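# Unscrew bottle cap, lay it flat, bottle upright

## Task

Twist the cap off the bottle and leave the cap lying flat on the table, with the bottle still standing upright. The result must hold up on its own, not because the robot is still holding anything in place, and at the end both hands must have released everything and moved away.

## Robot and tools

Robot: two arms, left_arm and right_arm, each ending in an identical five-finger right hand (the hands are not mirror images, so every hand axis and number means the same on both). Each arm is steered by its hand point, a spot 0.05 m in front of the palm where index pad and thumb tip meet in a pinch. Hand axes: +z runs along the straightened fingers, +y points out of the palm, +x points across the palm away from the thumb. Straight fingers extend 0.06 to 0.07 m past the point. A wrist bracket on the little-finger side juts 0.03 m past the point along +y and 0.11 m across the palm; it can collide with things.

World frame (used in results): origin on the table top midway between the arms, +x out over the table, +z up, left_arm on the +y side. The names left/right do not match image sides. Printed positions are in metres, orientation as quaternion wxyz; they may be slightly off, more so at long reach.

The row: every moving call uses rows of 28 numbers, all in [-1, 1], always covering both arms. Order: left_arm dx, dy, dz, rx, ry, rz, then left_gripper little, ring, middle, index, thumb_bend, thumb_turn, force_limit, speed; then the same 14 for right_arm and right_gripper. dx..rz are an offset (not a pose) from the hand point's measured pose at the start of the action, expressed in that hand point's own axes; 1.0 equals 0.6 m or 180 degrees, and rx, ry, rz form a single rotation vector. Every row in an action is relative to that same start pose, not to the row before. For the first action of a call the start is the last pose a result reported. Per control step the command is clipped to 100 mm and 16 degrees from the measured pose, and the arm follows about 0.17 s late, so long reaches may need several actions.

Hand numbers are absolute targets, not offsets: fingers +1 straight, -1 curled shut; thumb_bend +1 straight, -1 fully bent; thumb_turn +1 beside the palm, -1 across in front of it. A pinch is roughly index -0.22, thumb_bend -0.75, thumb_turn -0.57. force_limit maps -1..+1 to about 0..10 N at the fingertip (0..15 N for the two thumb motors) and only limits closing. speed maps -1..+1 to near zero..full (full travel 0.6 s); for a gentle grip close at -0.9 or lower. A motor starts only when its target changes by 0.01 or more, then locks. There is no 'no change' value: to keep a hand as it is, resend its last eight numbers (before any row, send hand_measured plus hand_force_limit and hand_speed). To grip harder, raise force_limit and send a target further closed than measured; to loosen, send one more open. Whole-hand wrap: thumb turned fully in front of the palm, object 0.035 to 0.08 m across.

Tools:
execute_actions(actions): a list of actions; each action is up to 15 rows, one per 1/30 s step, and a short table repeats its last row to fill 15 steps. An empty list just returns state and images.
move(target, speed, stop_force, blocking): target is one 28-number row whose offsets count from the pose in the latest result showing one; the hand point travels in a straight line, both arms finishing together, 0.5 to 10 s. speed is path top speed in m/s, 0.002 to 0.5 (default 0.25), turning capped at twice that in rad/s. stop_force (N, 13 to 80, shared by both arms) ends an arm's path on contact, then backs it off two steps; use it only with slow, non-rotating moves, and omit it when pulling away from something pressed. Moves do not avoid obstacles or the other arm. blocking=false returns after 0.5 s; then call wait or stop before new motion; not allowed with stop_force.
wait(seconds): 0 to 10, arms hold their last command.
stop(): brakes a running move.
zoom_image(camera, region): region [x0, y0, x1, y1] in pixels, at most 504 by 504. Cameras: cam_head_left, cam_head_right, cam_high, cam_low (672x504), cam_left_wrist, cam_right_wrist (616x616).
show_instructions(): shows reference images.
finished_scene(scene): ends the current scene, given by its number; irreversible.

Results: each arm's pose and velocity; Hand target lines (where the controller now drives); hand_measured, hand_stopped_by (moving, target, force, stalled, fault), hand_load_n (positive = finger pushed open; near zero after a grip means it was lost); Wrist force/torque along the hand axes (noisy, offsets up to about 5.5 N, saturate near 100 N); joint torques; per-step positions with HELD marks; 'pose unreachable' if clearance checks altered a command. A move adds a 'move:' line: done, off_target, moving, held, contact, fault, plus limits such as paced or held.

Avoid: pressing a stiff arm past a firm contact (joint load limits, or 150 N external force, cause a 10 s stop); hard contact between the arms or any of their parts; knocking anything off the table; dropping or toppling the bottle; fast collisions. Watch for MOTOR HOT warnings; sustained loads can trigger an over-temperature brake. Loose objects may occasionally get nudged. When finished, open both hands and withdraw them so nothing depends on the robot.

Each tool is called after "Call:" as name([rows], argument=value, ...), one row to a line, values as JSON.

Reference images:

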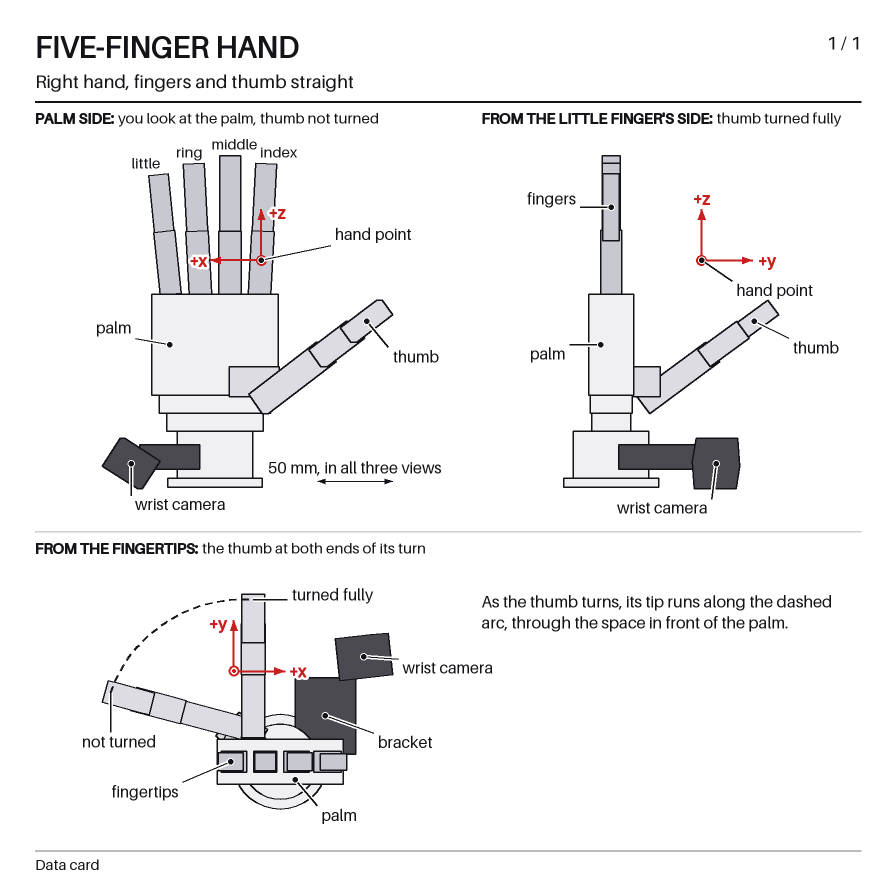

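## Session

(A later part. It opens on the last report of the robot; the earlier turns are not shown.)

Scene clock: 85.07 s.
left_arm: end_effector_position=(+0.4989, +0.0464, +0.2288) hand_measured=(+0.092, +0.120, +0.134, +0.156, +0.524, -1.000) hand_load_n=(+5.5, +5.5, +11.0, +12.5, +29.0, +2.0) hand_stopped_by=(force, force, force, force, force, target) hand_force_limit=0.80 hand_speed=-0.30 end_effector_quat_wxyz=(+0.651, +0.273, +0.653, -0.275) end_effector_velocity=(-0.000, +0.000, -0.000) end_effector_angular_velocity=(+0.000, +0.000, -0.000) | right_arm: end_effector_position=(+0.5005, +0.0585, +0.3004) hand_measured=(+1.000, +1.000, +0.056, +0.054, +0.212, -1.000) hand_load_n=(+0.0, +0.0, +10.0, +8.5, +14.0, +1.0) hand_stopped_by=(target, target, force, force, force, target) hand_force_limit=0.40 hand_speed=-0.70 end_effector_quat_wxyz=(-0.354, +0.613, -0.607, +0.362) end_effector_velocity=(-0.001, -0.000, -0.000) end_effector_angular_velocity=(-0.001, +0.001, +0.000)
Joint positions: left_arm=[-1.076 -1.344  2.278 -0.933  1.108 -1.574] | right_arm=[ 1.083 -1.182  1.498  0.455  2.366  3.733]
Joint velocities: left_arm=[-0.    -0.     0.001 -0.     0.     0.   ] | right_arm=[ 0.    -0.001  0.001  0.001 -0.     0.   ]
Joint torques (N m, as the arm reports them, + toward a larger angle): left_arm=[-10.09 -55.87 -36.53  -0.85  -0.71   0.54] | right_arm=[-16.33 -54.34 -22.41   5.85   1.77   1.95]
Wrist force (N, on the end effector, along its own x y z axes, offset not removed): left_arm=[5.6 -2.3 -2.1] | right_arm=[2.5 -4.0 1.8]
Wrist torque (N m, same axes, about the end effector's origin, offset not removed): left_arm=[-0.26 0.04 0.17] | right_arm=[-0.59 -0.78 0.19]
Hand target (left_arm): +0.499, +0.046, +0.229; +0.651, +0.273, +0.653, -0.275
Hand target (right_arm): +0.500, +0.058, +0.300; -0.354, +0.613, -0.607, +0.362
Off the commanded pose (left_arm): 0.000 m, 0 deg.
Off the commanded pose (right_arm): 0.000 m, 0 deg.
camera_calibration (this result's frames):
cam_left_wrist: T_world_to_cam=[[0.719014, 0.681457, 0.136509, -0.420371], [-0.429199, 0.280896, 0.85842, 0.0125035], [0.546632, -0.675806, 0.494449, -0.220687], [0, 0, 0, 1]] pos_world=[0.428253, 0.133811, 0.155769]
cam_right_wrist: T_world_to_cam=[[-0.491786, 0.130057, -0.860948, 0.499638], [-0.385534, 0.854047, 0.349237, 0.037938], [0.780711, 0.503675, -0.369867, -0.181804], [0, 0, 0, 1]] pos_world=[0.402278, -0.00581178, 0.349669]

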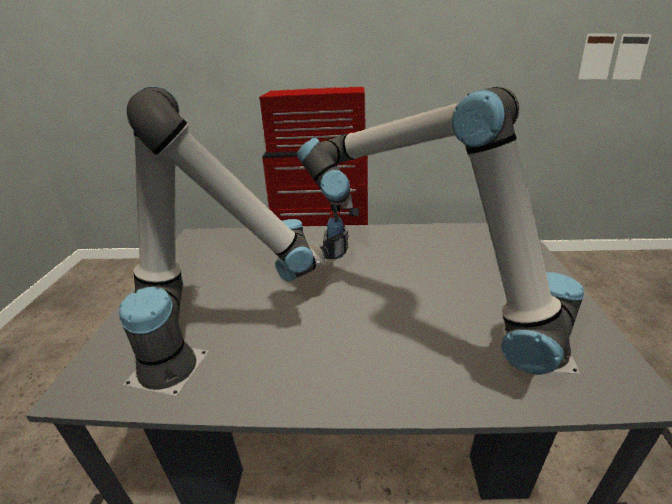

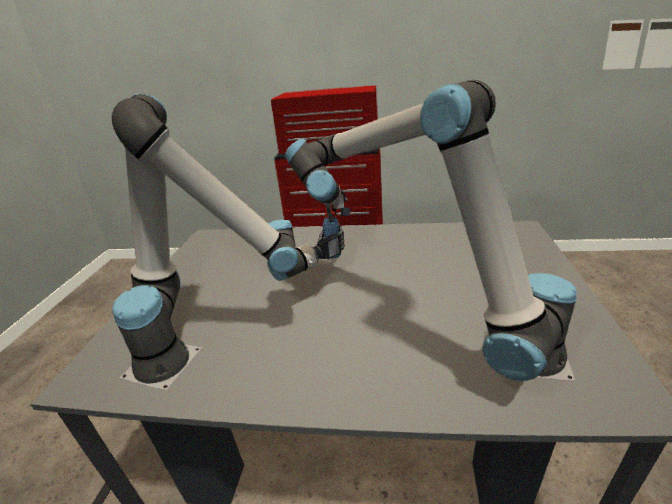

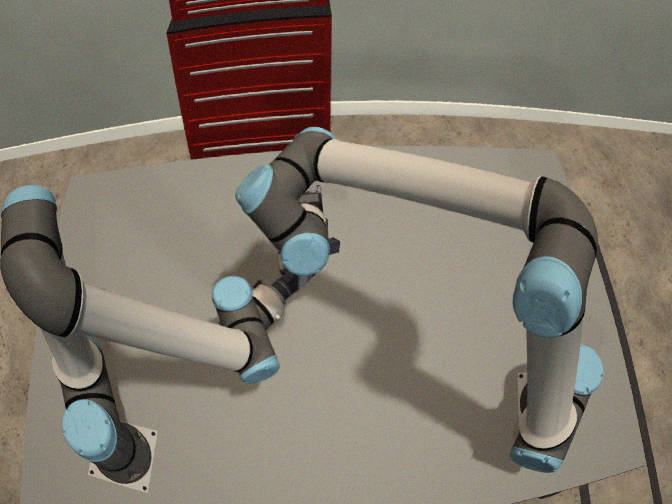

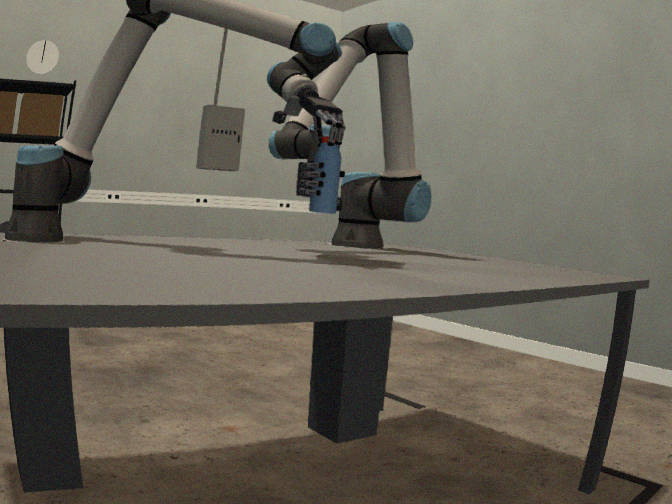

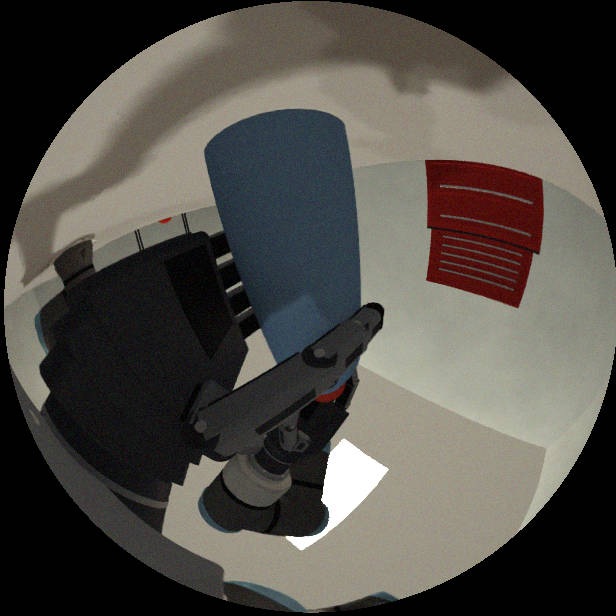

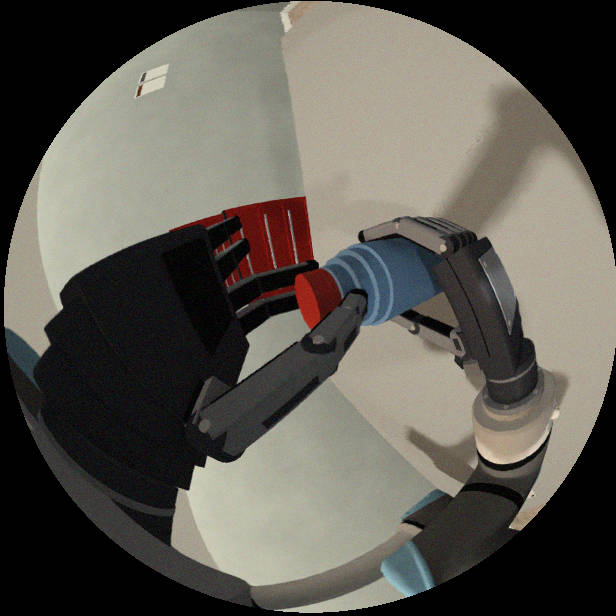

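Call:
move(target=[0,0,0,0,0,0,-1,-1,-1,-1,-1,-1,0.8,-0.3, 0,0,0,0,0,0, 1,1,0.4,0.4,0.5,-1,0.4,0])

Call:
move(target=[0,0,0,0,0,0,-1,-1,-1,-1,-1,-1,0.8,-0.3, 0,-0.005,0,-0.111,0,0, 1,1,0.4,0.4,0.5,-1,0.4,0], speed=0.1)

Call:
move(target=[0,0,0,0,0,0,-1,-1,-1,-1,-1,-1,0.8,-0.3, 0,0,0,0,0,0, 1,1,-0.5,-0.5,-0.9,-1,0.4,-0.7])

Scene clock: 86.13 s.
left_arm: end_effector_position=(+0.4989, +0.0464, +0.2288) hand_measured=(+0.092, +0.120, +0.134, +0.156, +0.524, -1.000) hand_load_n=(+4.5, +5.0, +11.0, +13.0, +29.0, +3.5) hand_stopped_by=(force, force, force, force, force, target) hand_force_limit=0.80 hand_speed=-0.30 end_effector_quat_wxyz=(+0.651, +0.273, +0.653, -0.275) end_effector_velocity=(-0.000, -0.000, +0.001) end_effector_angular_velocity=(-0.002, -0.001, -0.001) | right_arm: end_effector_position=(+0.5004, +0.0584, +0.3004) hand_measured=(+1.000, +1.000, +0.400, +0.400, +0.500, -1.000) hand_load_n=(+0.0, +0.0, +0.0, +0.0, +0.0, +0.0) hand_stopped_by=(target, target, target, target, target, target) hand_force_limit=0.40 hand_speed=0.00 end_effector_quat_wxyz=(-0.353, +0.613, -0.607, +0.362) end_effector_velocity=(+0.000, +0.000, +0.000) end_effector_angular_velocity=(+0.001, -0.001, +0.000)
Joint positions: left_arm=[-1.076 -1.344  2.278 -0.933  1.108 -1.574] | right_arm=[ 1.083 -1.182  1.499  0.455  2.366  3.733]
Joint velocities: left_arm=[-0.    -0.002 -0.    -0.001  0.001 -0.   ] | right_arm=[-0.    -0.001  0.    -0.001 -0.    -0.   ]
Joint torques (N m, as the arm reports them, + toward a larger angle): left_arm=[ -9.79 -48.77 -34.36  -3.23  -0.73   0.71] | right_arm=[-15.23 -55.05 -32.73  -1.37   2.45   1.79]
Wrist force (N, on the end effector, along its own x y z axes, offset not removed): left_arm=[1.4 -0.2 -2.4] | right_arm=[2.2 1.0 2.3]
Wrist torque (N m, same axes, about the end effector's origin, offset not removed): left_arm=[-0.05 -0.07 0.16] | right_arm=[-0.11 -0.29 0.25]
Hand target (left_arm): +0.499, +0.046, +0.229; +0.651, +0.273, +0.653, -0.275
Hand target (right_arm): +0.500, +0.058, +0.300; -0.354, +0.613, -0.607, +0.362
Off the commanded pose (left_arm): 0.000 m, 0 deg.
Off the commanded pose (right_arm): 0.000 m, 0 deg.
move: done
camera_calibration (this result's frames):
cam_left_wrist: T_world_to_cam=[[0.719016, 0.681453, 0.136522, -0.420376], [-0.429191, 0.28087, 0.858433, 0.0124912], [0.546637, -0.675821, 0.494423, -0.220684], [0, 0, 0, 1]] pos_world=[0.428252, 0.133816, 0.155779]
cam_right_wrist: T_world_to_cam=[[-0.49188, 0.129925, -0.860914, 0.499631], [-0.385496, 0.854101, 0.349149, 0.0379874], [0.780671, 0.503618, -0.37003, -0.181697], [0, 0, 0, 1]] pos_world=[0.402248, -0.0058539, 0.349643]

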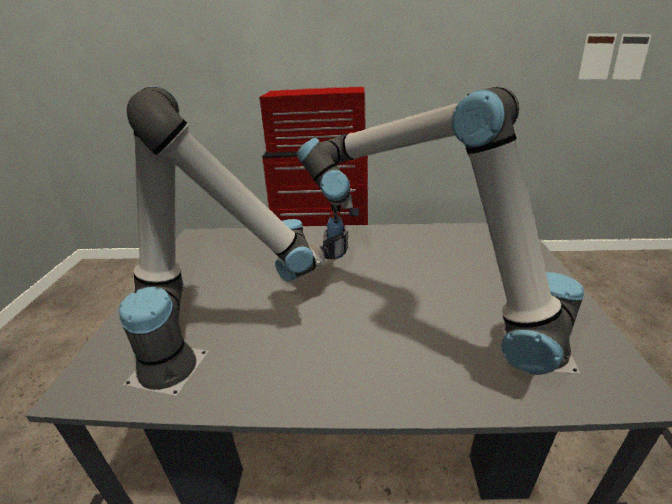

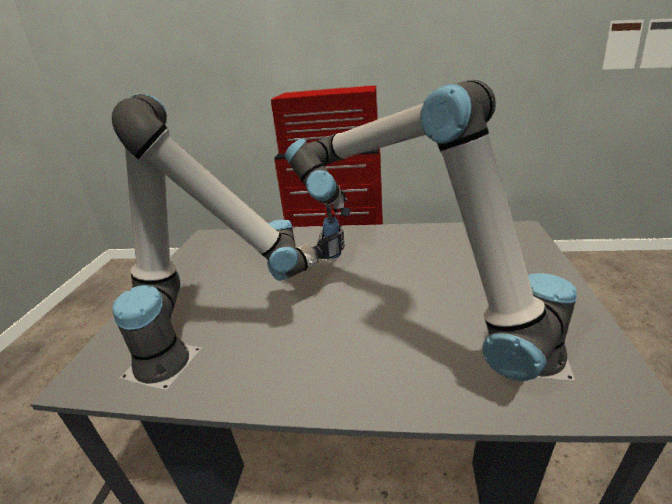

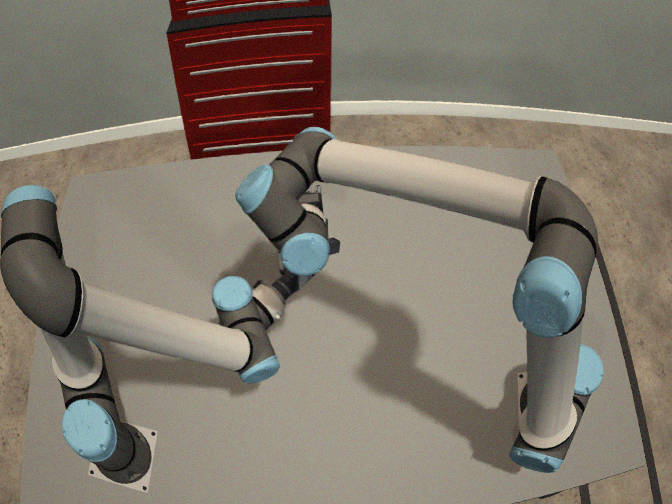

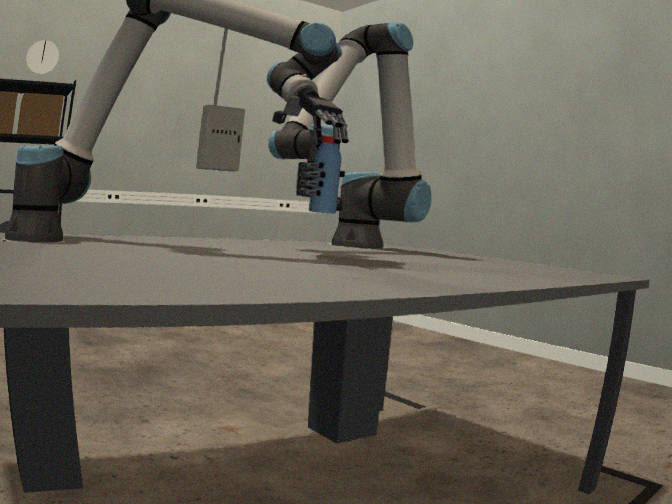

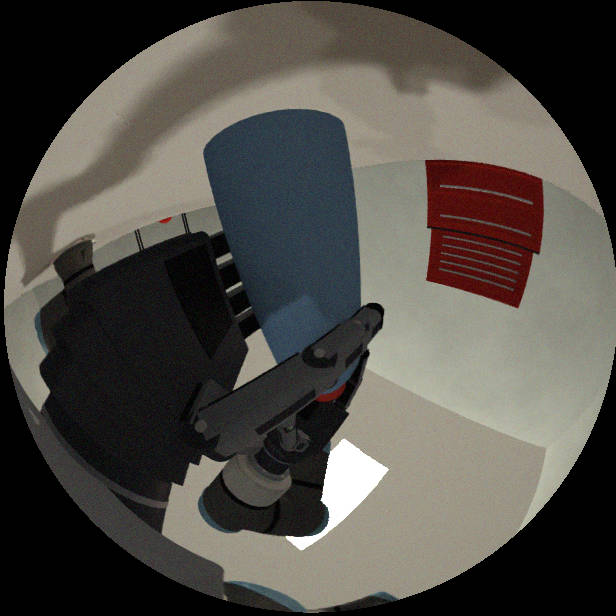

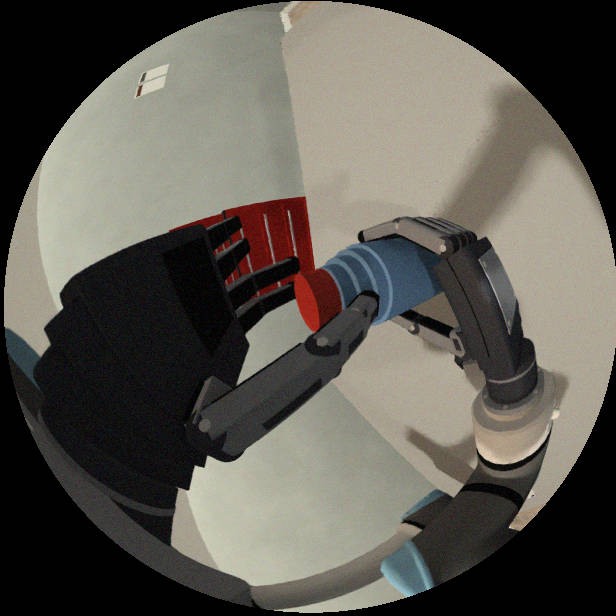

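Scene clock: 88.27 s.
left_arm: end_effector_position=(+0.4989, +0.0464, +0.2288) hand_measured=(+0.092, +0.120, +0.134, +0.156, +0.524, -1.000) hand_load_n=(+4.5, +5.0, +11.0, +13.0, +29.0, +3.5) hand_stopped_by=(force, force, force, force, force, target) hand_force_limit=0.80 hand_speed=-0.30 end_effector_quat_wxyz=(+0.651, +0.273, +0.653, -0.275) end_effector_velocity=(-0.000, +0.000, +0.001) end_effector_angular_velocity=(-0.002, -0.000, +0.000) | right_arm: end_effector_position=(+0.5018, +0.0584, +0.3030) hand_measured=(+1.000, +1.000, +0.400, +0.400, +0.500, -1.000) hand_load_n=(+0.0, +0.0, +0.0, +0.0, +0.0, +0.0) hand_stopped_by=(target, target, target, target, target, target) hand_force_limit=0.40 hand_speed=0.00 end_effector_quat_wxyz=(-0.243, +0.664, -0.661, +0.252) end_effector_velocity=(-0.000, -0.000, +0.000) end_effector_angular_velocity=(-0.002, +0.018, -0.000)
Joint positions: left_arm=[-1.076 -1.344  2.278 -0.933  1.108 -1.574] | right_arm=[ 1.    -1.11   1.335  0.844  2.102  3.864]
Joint velocities: left_arm=[-0.    -0.002  0.    -0.    -0.    -0.   ] | right_arm=[-0.004  0.004 -0.008  0.018 -0.012  0.003]
Joint torques (N m, as the arm reports them, + toward a larger angle): left_arm=[ -8.06 -48.21 -35.06  -3.48  -0.81   0.72] | right_arm=[-16.88 -57.28 -53.93   5.58  -1.91   3.4 ]
Wrist force (N, on the end effector, along its own x y z axes, offset not removed): left_arm=[-1.3 -0.4 -3.2] | right_arm=[1.0 -3.4 2.0]
Wrist torque (N m, same axes, about the end effector's origin, offset not removed): left_arm=[-0.11 0.38 -0.14] | right_arm=[-0.79 0.00 -0.15]
Hand target (left_arm): +0.499, +0.046, +0.229; +0.651, +0.273, +0.653, -0.275
Hand target (right_arm): +0.502, +0.058, +0.303; -0.242, +0.665, -0.661, +0.251
Off the commanded pose (left_arm): 0.000 m, 0 deg.
Off the commanded pose (right_arm): 0.000 m, 0 deg.
move: done
camera_calibration (this result's frames):
cam_left_wrist: T_world_to_cam=[[0.719016, 0.681453, 0.136522, -0.420376], [-0.429191, 0.28087, 0.858433, 0.0124911], [0.546637, -0.675821, 0.494423, -0.220684], [0, 0, 0, 1]] pos_world=[0.428252, 0.133816, 0.155779]
cam_right_wrist: T_world_to_cam=[[-0.754481, 0.133019, -0.642701, 0.568089], [-0.239736, 0.855726, 0.45854, -0.0687398], [0.610971, 0.500038, -0.613739, -0.0225628], [0, 0, 0, 1]] pos_world=[0.425918, -0.00546195, 0.382784]

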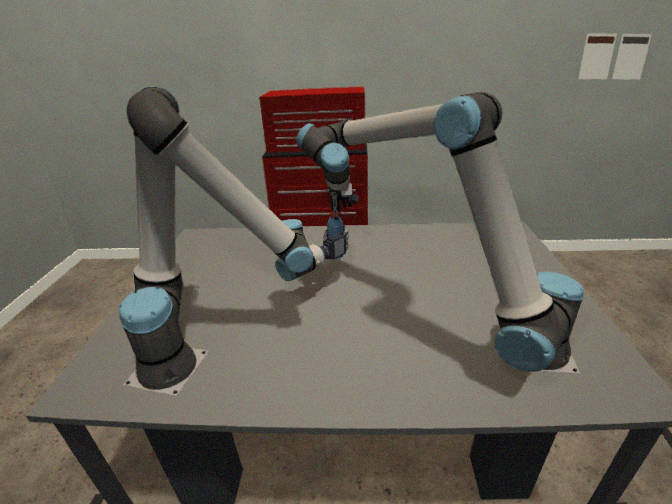

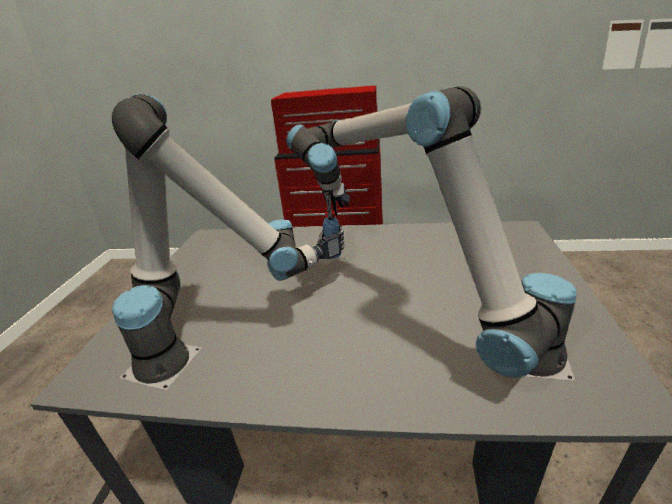

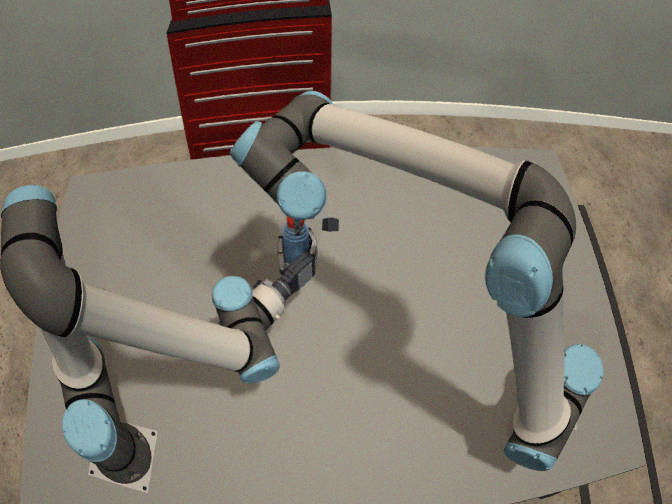

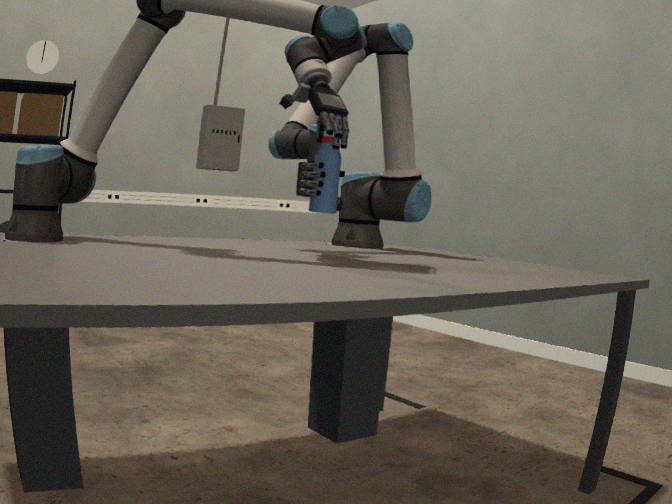

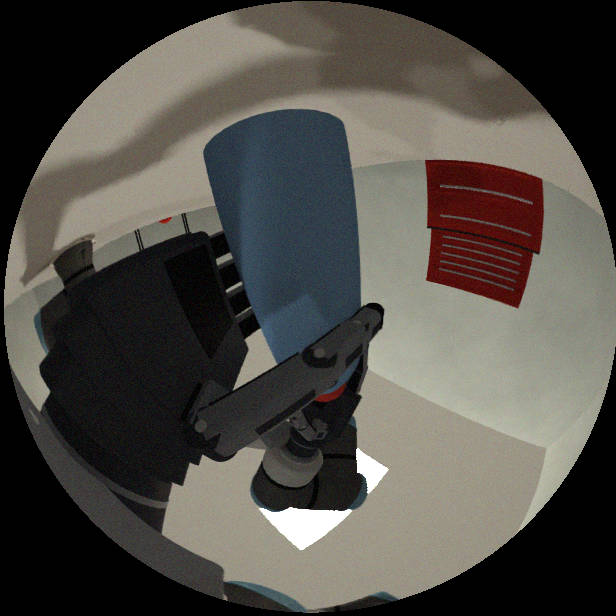

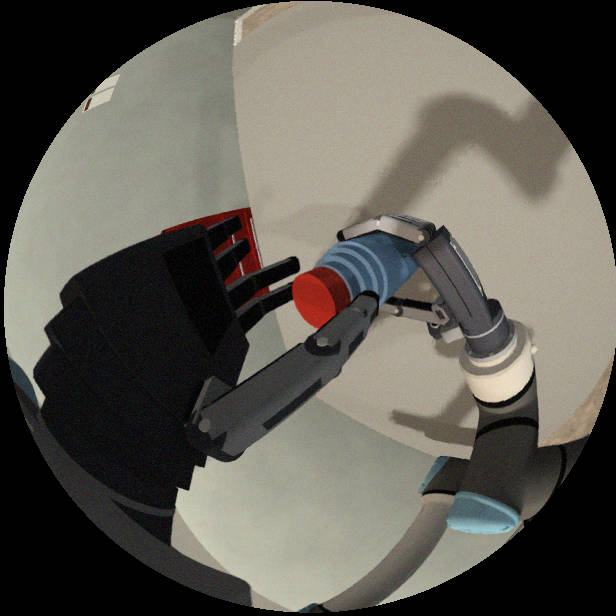

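Scene clock: 89.50 s.
left_arm: end_effector_position=(+0.4989, +0.0464, +0.2288) hand_measured=(+0.092, +0.120, +0.134, +0.156, +0.524, -1.000) hand_load_n=(+6.5, +5.0, +9.0, +10.0, +28.5, +2.5) hand_stopped_by=(force, force, force, force, force, target) hand_force_limit=0.80 hand_speed=-0.30 end_effector_quat_wxyz=(+0.651, +0.273, +0.653, -0.275) end_effector_velocity=(+0.000, +0.000, -0.001) end_effector_angular_velocity=(+0.001, +0.000, +0.001) | right_arm: end_effector_position=(+0.5019, +0.0583, +0.3031) hand_measured=(+1.000, +1.000, +0.120, +0.054, +0.224, -1.000) hand_load_n=(+0.0, +0.0, +3.0, +11.0, +10.5, -1.0) hand_stopped_by=(target, target, force, force, force, target) hand_force_limit=0.40 hand_speed=-0.70 end_effector_quat_wxyz=(-0.243, +0.664, -0.661, +0.252) end_effector_velocity=(-0.000, -0.000, -0.001) end_effector_angular_velocity=(-0.002, +0.001, -0.000)
Joint positions: left_arm=[-1.076 -1.344  2.278 -0.933  1.108 -1.574] | right_arm=[ 1.    -1.11   1.335  0.844  2.102  3.864]
Joint velocities: left_arm=[ 0.     0.001  0.    -0.    -0.     0.   ] | right_arm=[-0.     0.001  0.001  0.     0.    -0.   ]
Joint torques (N m, as the arm reports them, + toward a larger angle): left_arm=[ -4.72 -48.75 -34.63  -3.16  -0.84   0.72] | right_arm=[ 26.52 -77.98 -26.23   3.66  -3.39  -3.86]
Wrist force (N, on the end effector, along its own x y z axes, offset not removed): left_arm=[1.8 -1.7 -12.4] | right_arm=[0.4 -1.2 -1.3]
Wrist torque (N m, same axes, about the end effector's origin, offset not removed): left_arm=[0.08 0.13 -0.25] | right_arm=[1.60 0.94 -0.16]
Hand target (left_arm): +0.499, +0.046, +0.229; +0.651, +0.273, +0.653, -0.275
Hand target (right_arm): +0.502, +0.058, +0.303; -0.243, +0.664, -0.661, +0.252
Off the commanded pose (left_arm): 0.000 m, 0 deg.
Off the commanded pose (right_arm): 0.000 m, 0 deg.
move: done
camera_calibration (this result's frames):
cam_left_wrist: T_world_to_cam=[[0.719026, 0.681442, 0.136522, -0.420369], [-0.429187, 0.280876, 0.858433, 0.0124876], [0.546627, -0.675829, 0.494423, -0.220679], [0, 0, 0, 1]] pos_world=[0.428245, 0.133809, 0.155779]
cam_right_wrist: T_world_to_cam=[[-0.754392, 0.133044, -0.6428, 0.568107], [-0.239737, 0.855759, 0.458478, -0.0687031], [0.61108, 0.499975, -0.613683, -0.0226292], [0, 0, 0, 1]] pos_world=[0.425934, -0.00547609, 0.382791]

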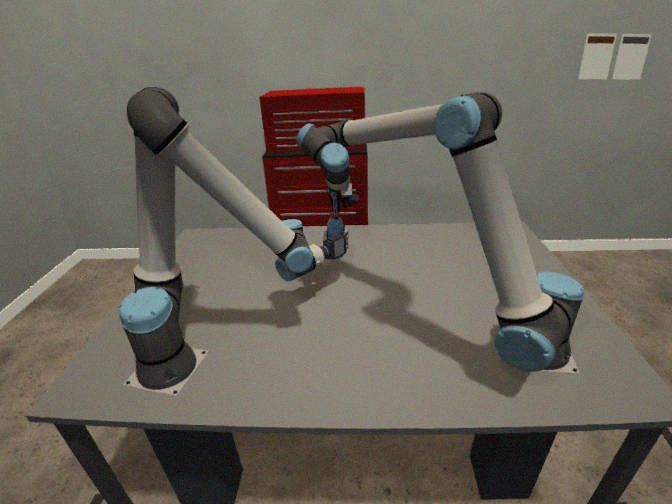

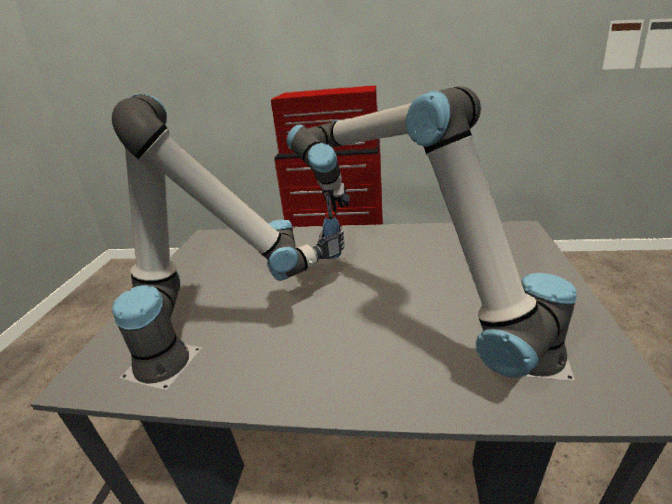

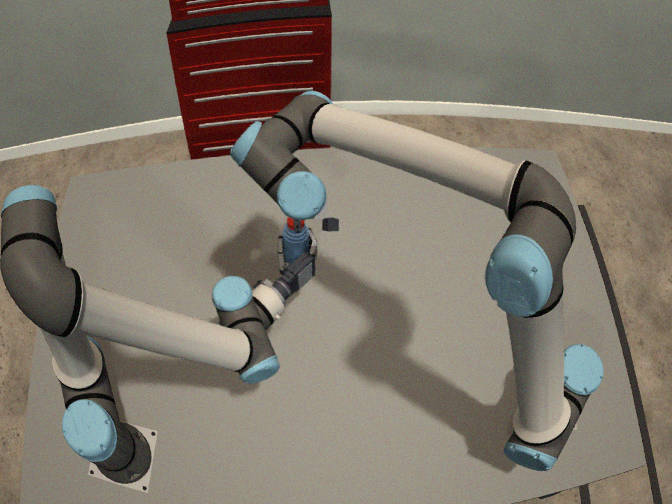

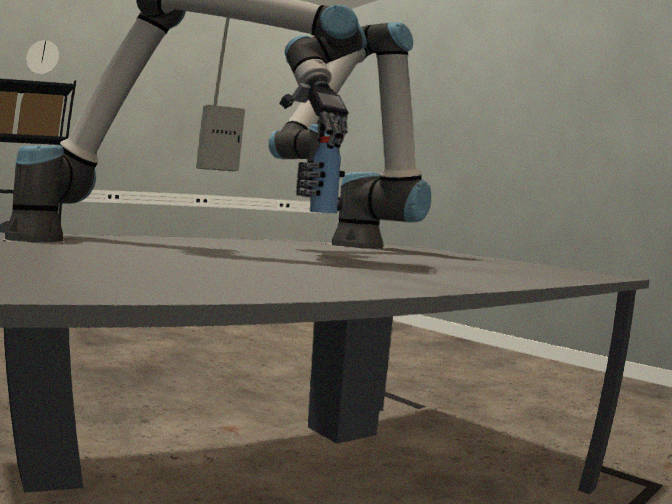

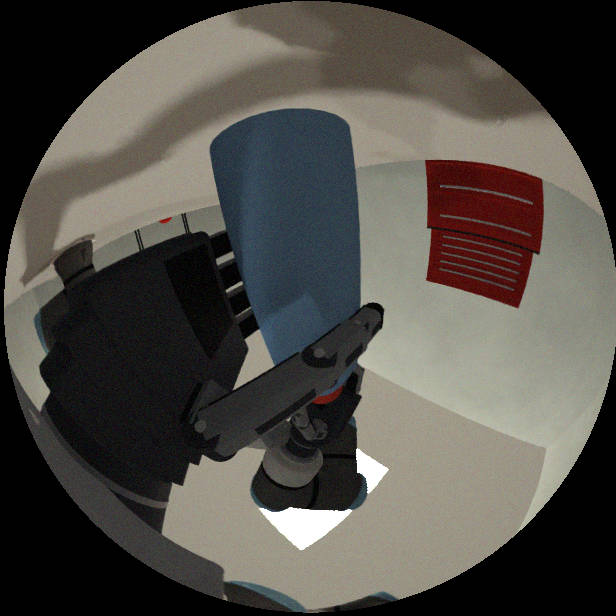

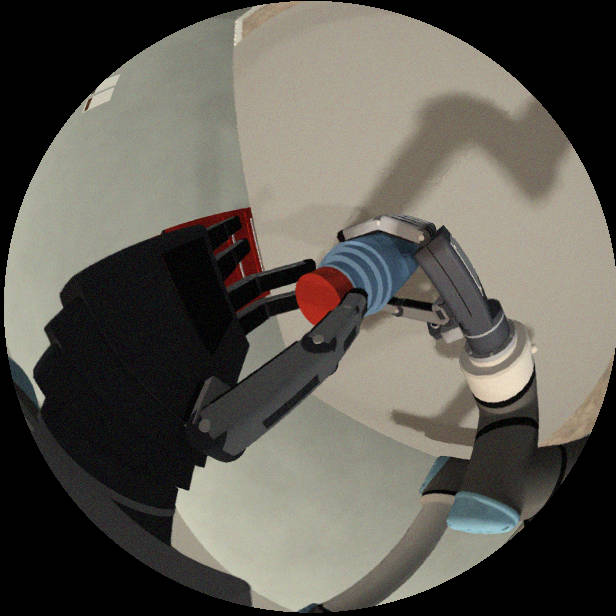

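Call:
move(target=[0,0,0,0,0,0,-1,-1,-1,-1,-1,-1,0.8,-0.3, 0,0,0,0,-0.321,-0.383, 1,1,-0.5,-0.5,-0.9,-1,0.4,-0.7], speed=0.2)

Scene clock: 94.10 s.
left_arm: end_effector_position=(+0.4989, +0.0464, +0.2288) hand_measured=(+0.092, +0.120, +0.134, +0.156, +0.524, -1.000) hand_load_n=(+4.5, +5.0, +12.0, +15.0, +25.0, +5.5) hand_stopped_by=(force, force, force, force, force, target) hand_force_limit=0.80 hand_speed=-0.30 end_effector_quat_wxyz=(+0.651, +0.273, +0.653, -0.275) end_effector_velocity=(+0.000, -0.000, -0.001) end_effector_angular_velocity=(+0.001, +0.000, +0.000) | right_arm: end_effector_position=(+0.5018, +0.0583, +0.3032) hand_measured=(+1.000, +1.000, +0.120, +0.054, +0.222, -1.000) hand_load_n=(+0.0, +0.0, +0.0, +8.5, +3.5, -0.5) hand_stopped_by=(target, target, force, force, force, target) hand_force_limit=0.40 hand_speed=-0.70 end_effector_quat_wxyz=(-0.335, +0.942, +0.002, +0.008) end_effector_velocity=(+0.000, -0.000, -0.000) end_effector_angular_velocity=(-0.003, +0.002, +0.014)
Joint positions: left_arm=[-1.076 -1.344  2.278 -0.933  1.108 -1.574] | right_arm=[ 0.758 -1.092  1.309  0.897  1.043  2.319]
Joint velocities: left_arm=[ 0.     0.001 -0.     0.     0.     0.   ] | right_arm=[-0.001  0.005 -0.005  0.012 -0.006 -0.017]
Joint torques (N m, as the arm reports them, + toward a larger angle): left_arm=[ -4.93 -48.54 -33.83  -0.33  -0.62   0.64] | right_arm=[-17.46 -62.06 -49.48   9.05  -3.46  -3.85]
Wrist force (N, on the end effector, along its own x y z axes, offset not removed): left_arm=[5.6 -6.7 -1.8] | right_arm=[9.5 -15.9 2.1]
Wrist torque (N m, same axes, about the end effector's origin, offset not removed): left_arm=[0.28 -0.11 0.50] | right_arm=[-1.00 -0.58 0.16]
Hand target (left_arm): +0.499, +0.046, +0.229; +0.651, +0.273, +0.653, -0.275
Hand target (right_arm): +0.502, +0.058, +0.303; -0.335, +0.942, +0.002, +0.008
Off the commanded pose (left_arm): 0.000 m, 0 deg.
Off the commanded pose (right_arm): 0.000 m, 0 deg.
move: done
camera_calibration (this result's frames):
cam_left_wrist: T_world_to_cam=[[0.71903, 0.681439, 0.136518, -0.420364], [-0.429188, 0.280887, 0.858429, 0.0124856], [0.546621, -0.675828, 0.494432, -0.220685], [0, 0, 0, 1]] pos_world=[0.428244, 0.133801, 0.155783]
cam_right_wrist: T_world_to_cam=[[-0.133955, -0.773191, -0.619864, 0.30266], [-0.857397, -0.223223, 0.463726, 0.30254], [-0.496917, 0.593588, -0.63303, 0.533935], [0, 0, 0, 1]] pos_world=[0.565262, -0.0153897, 0.385309]

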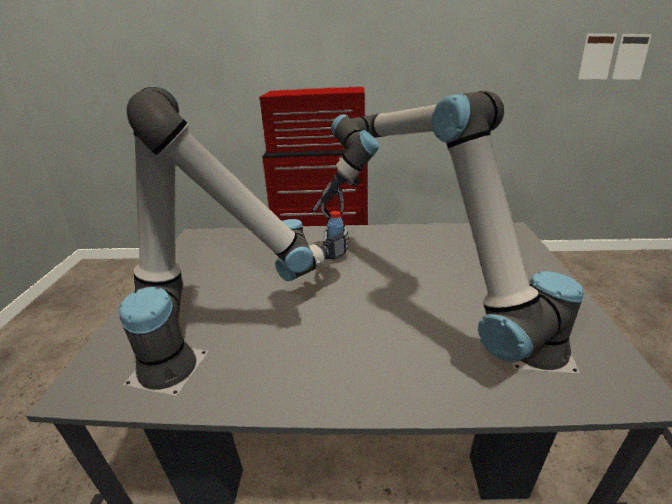

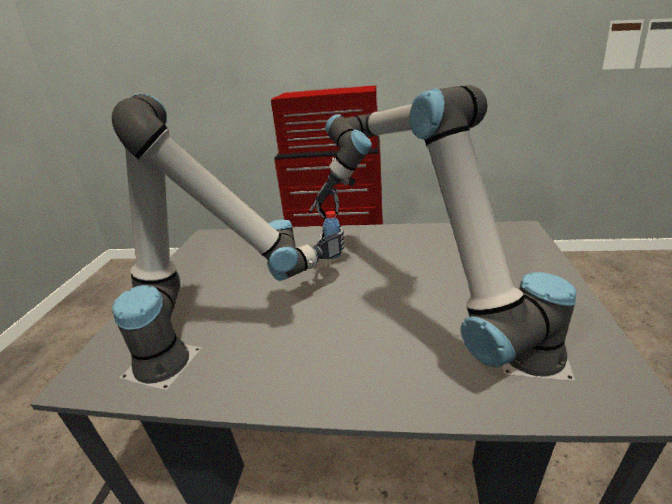

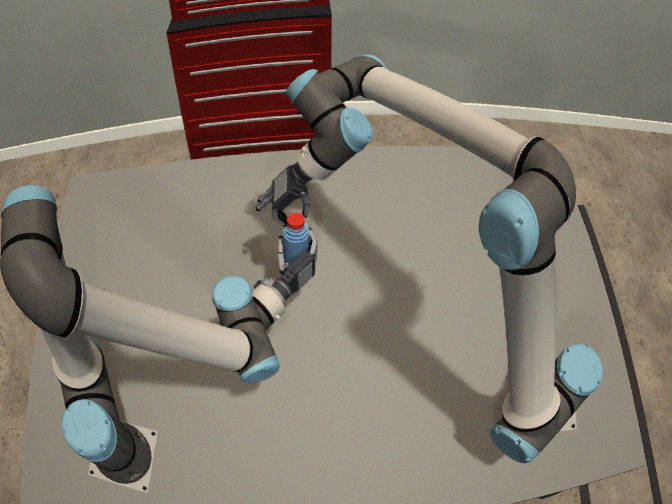

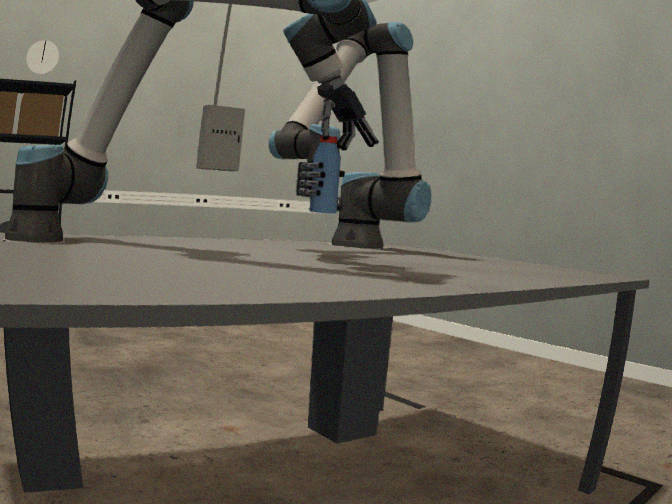

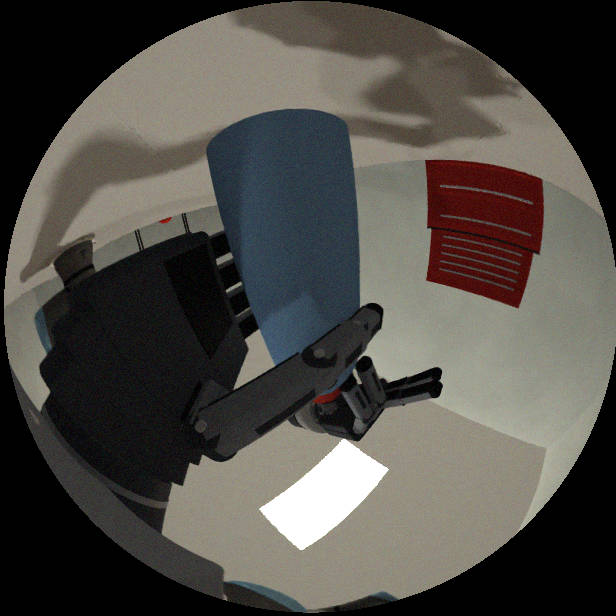

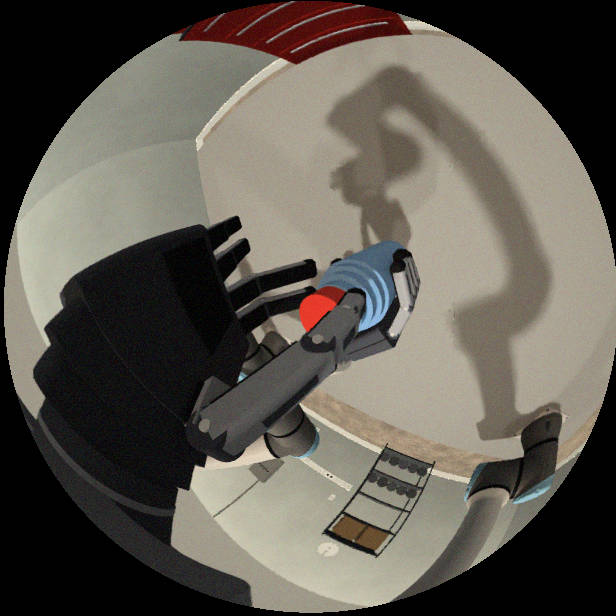

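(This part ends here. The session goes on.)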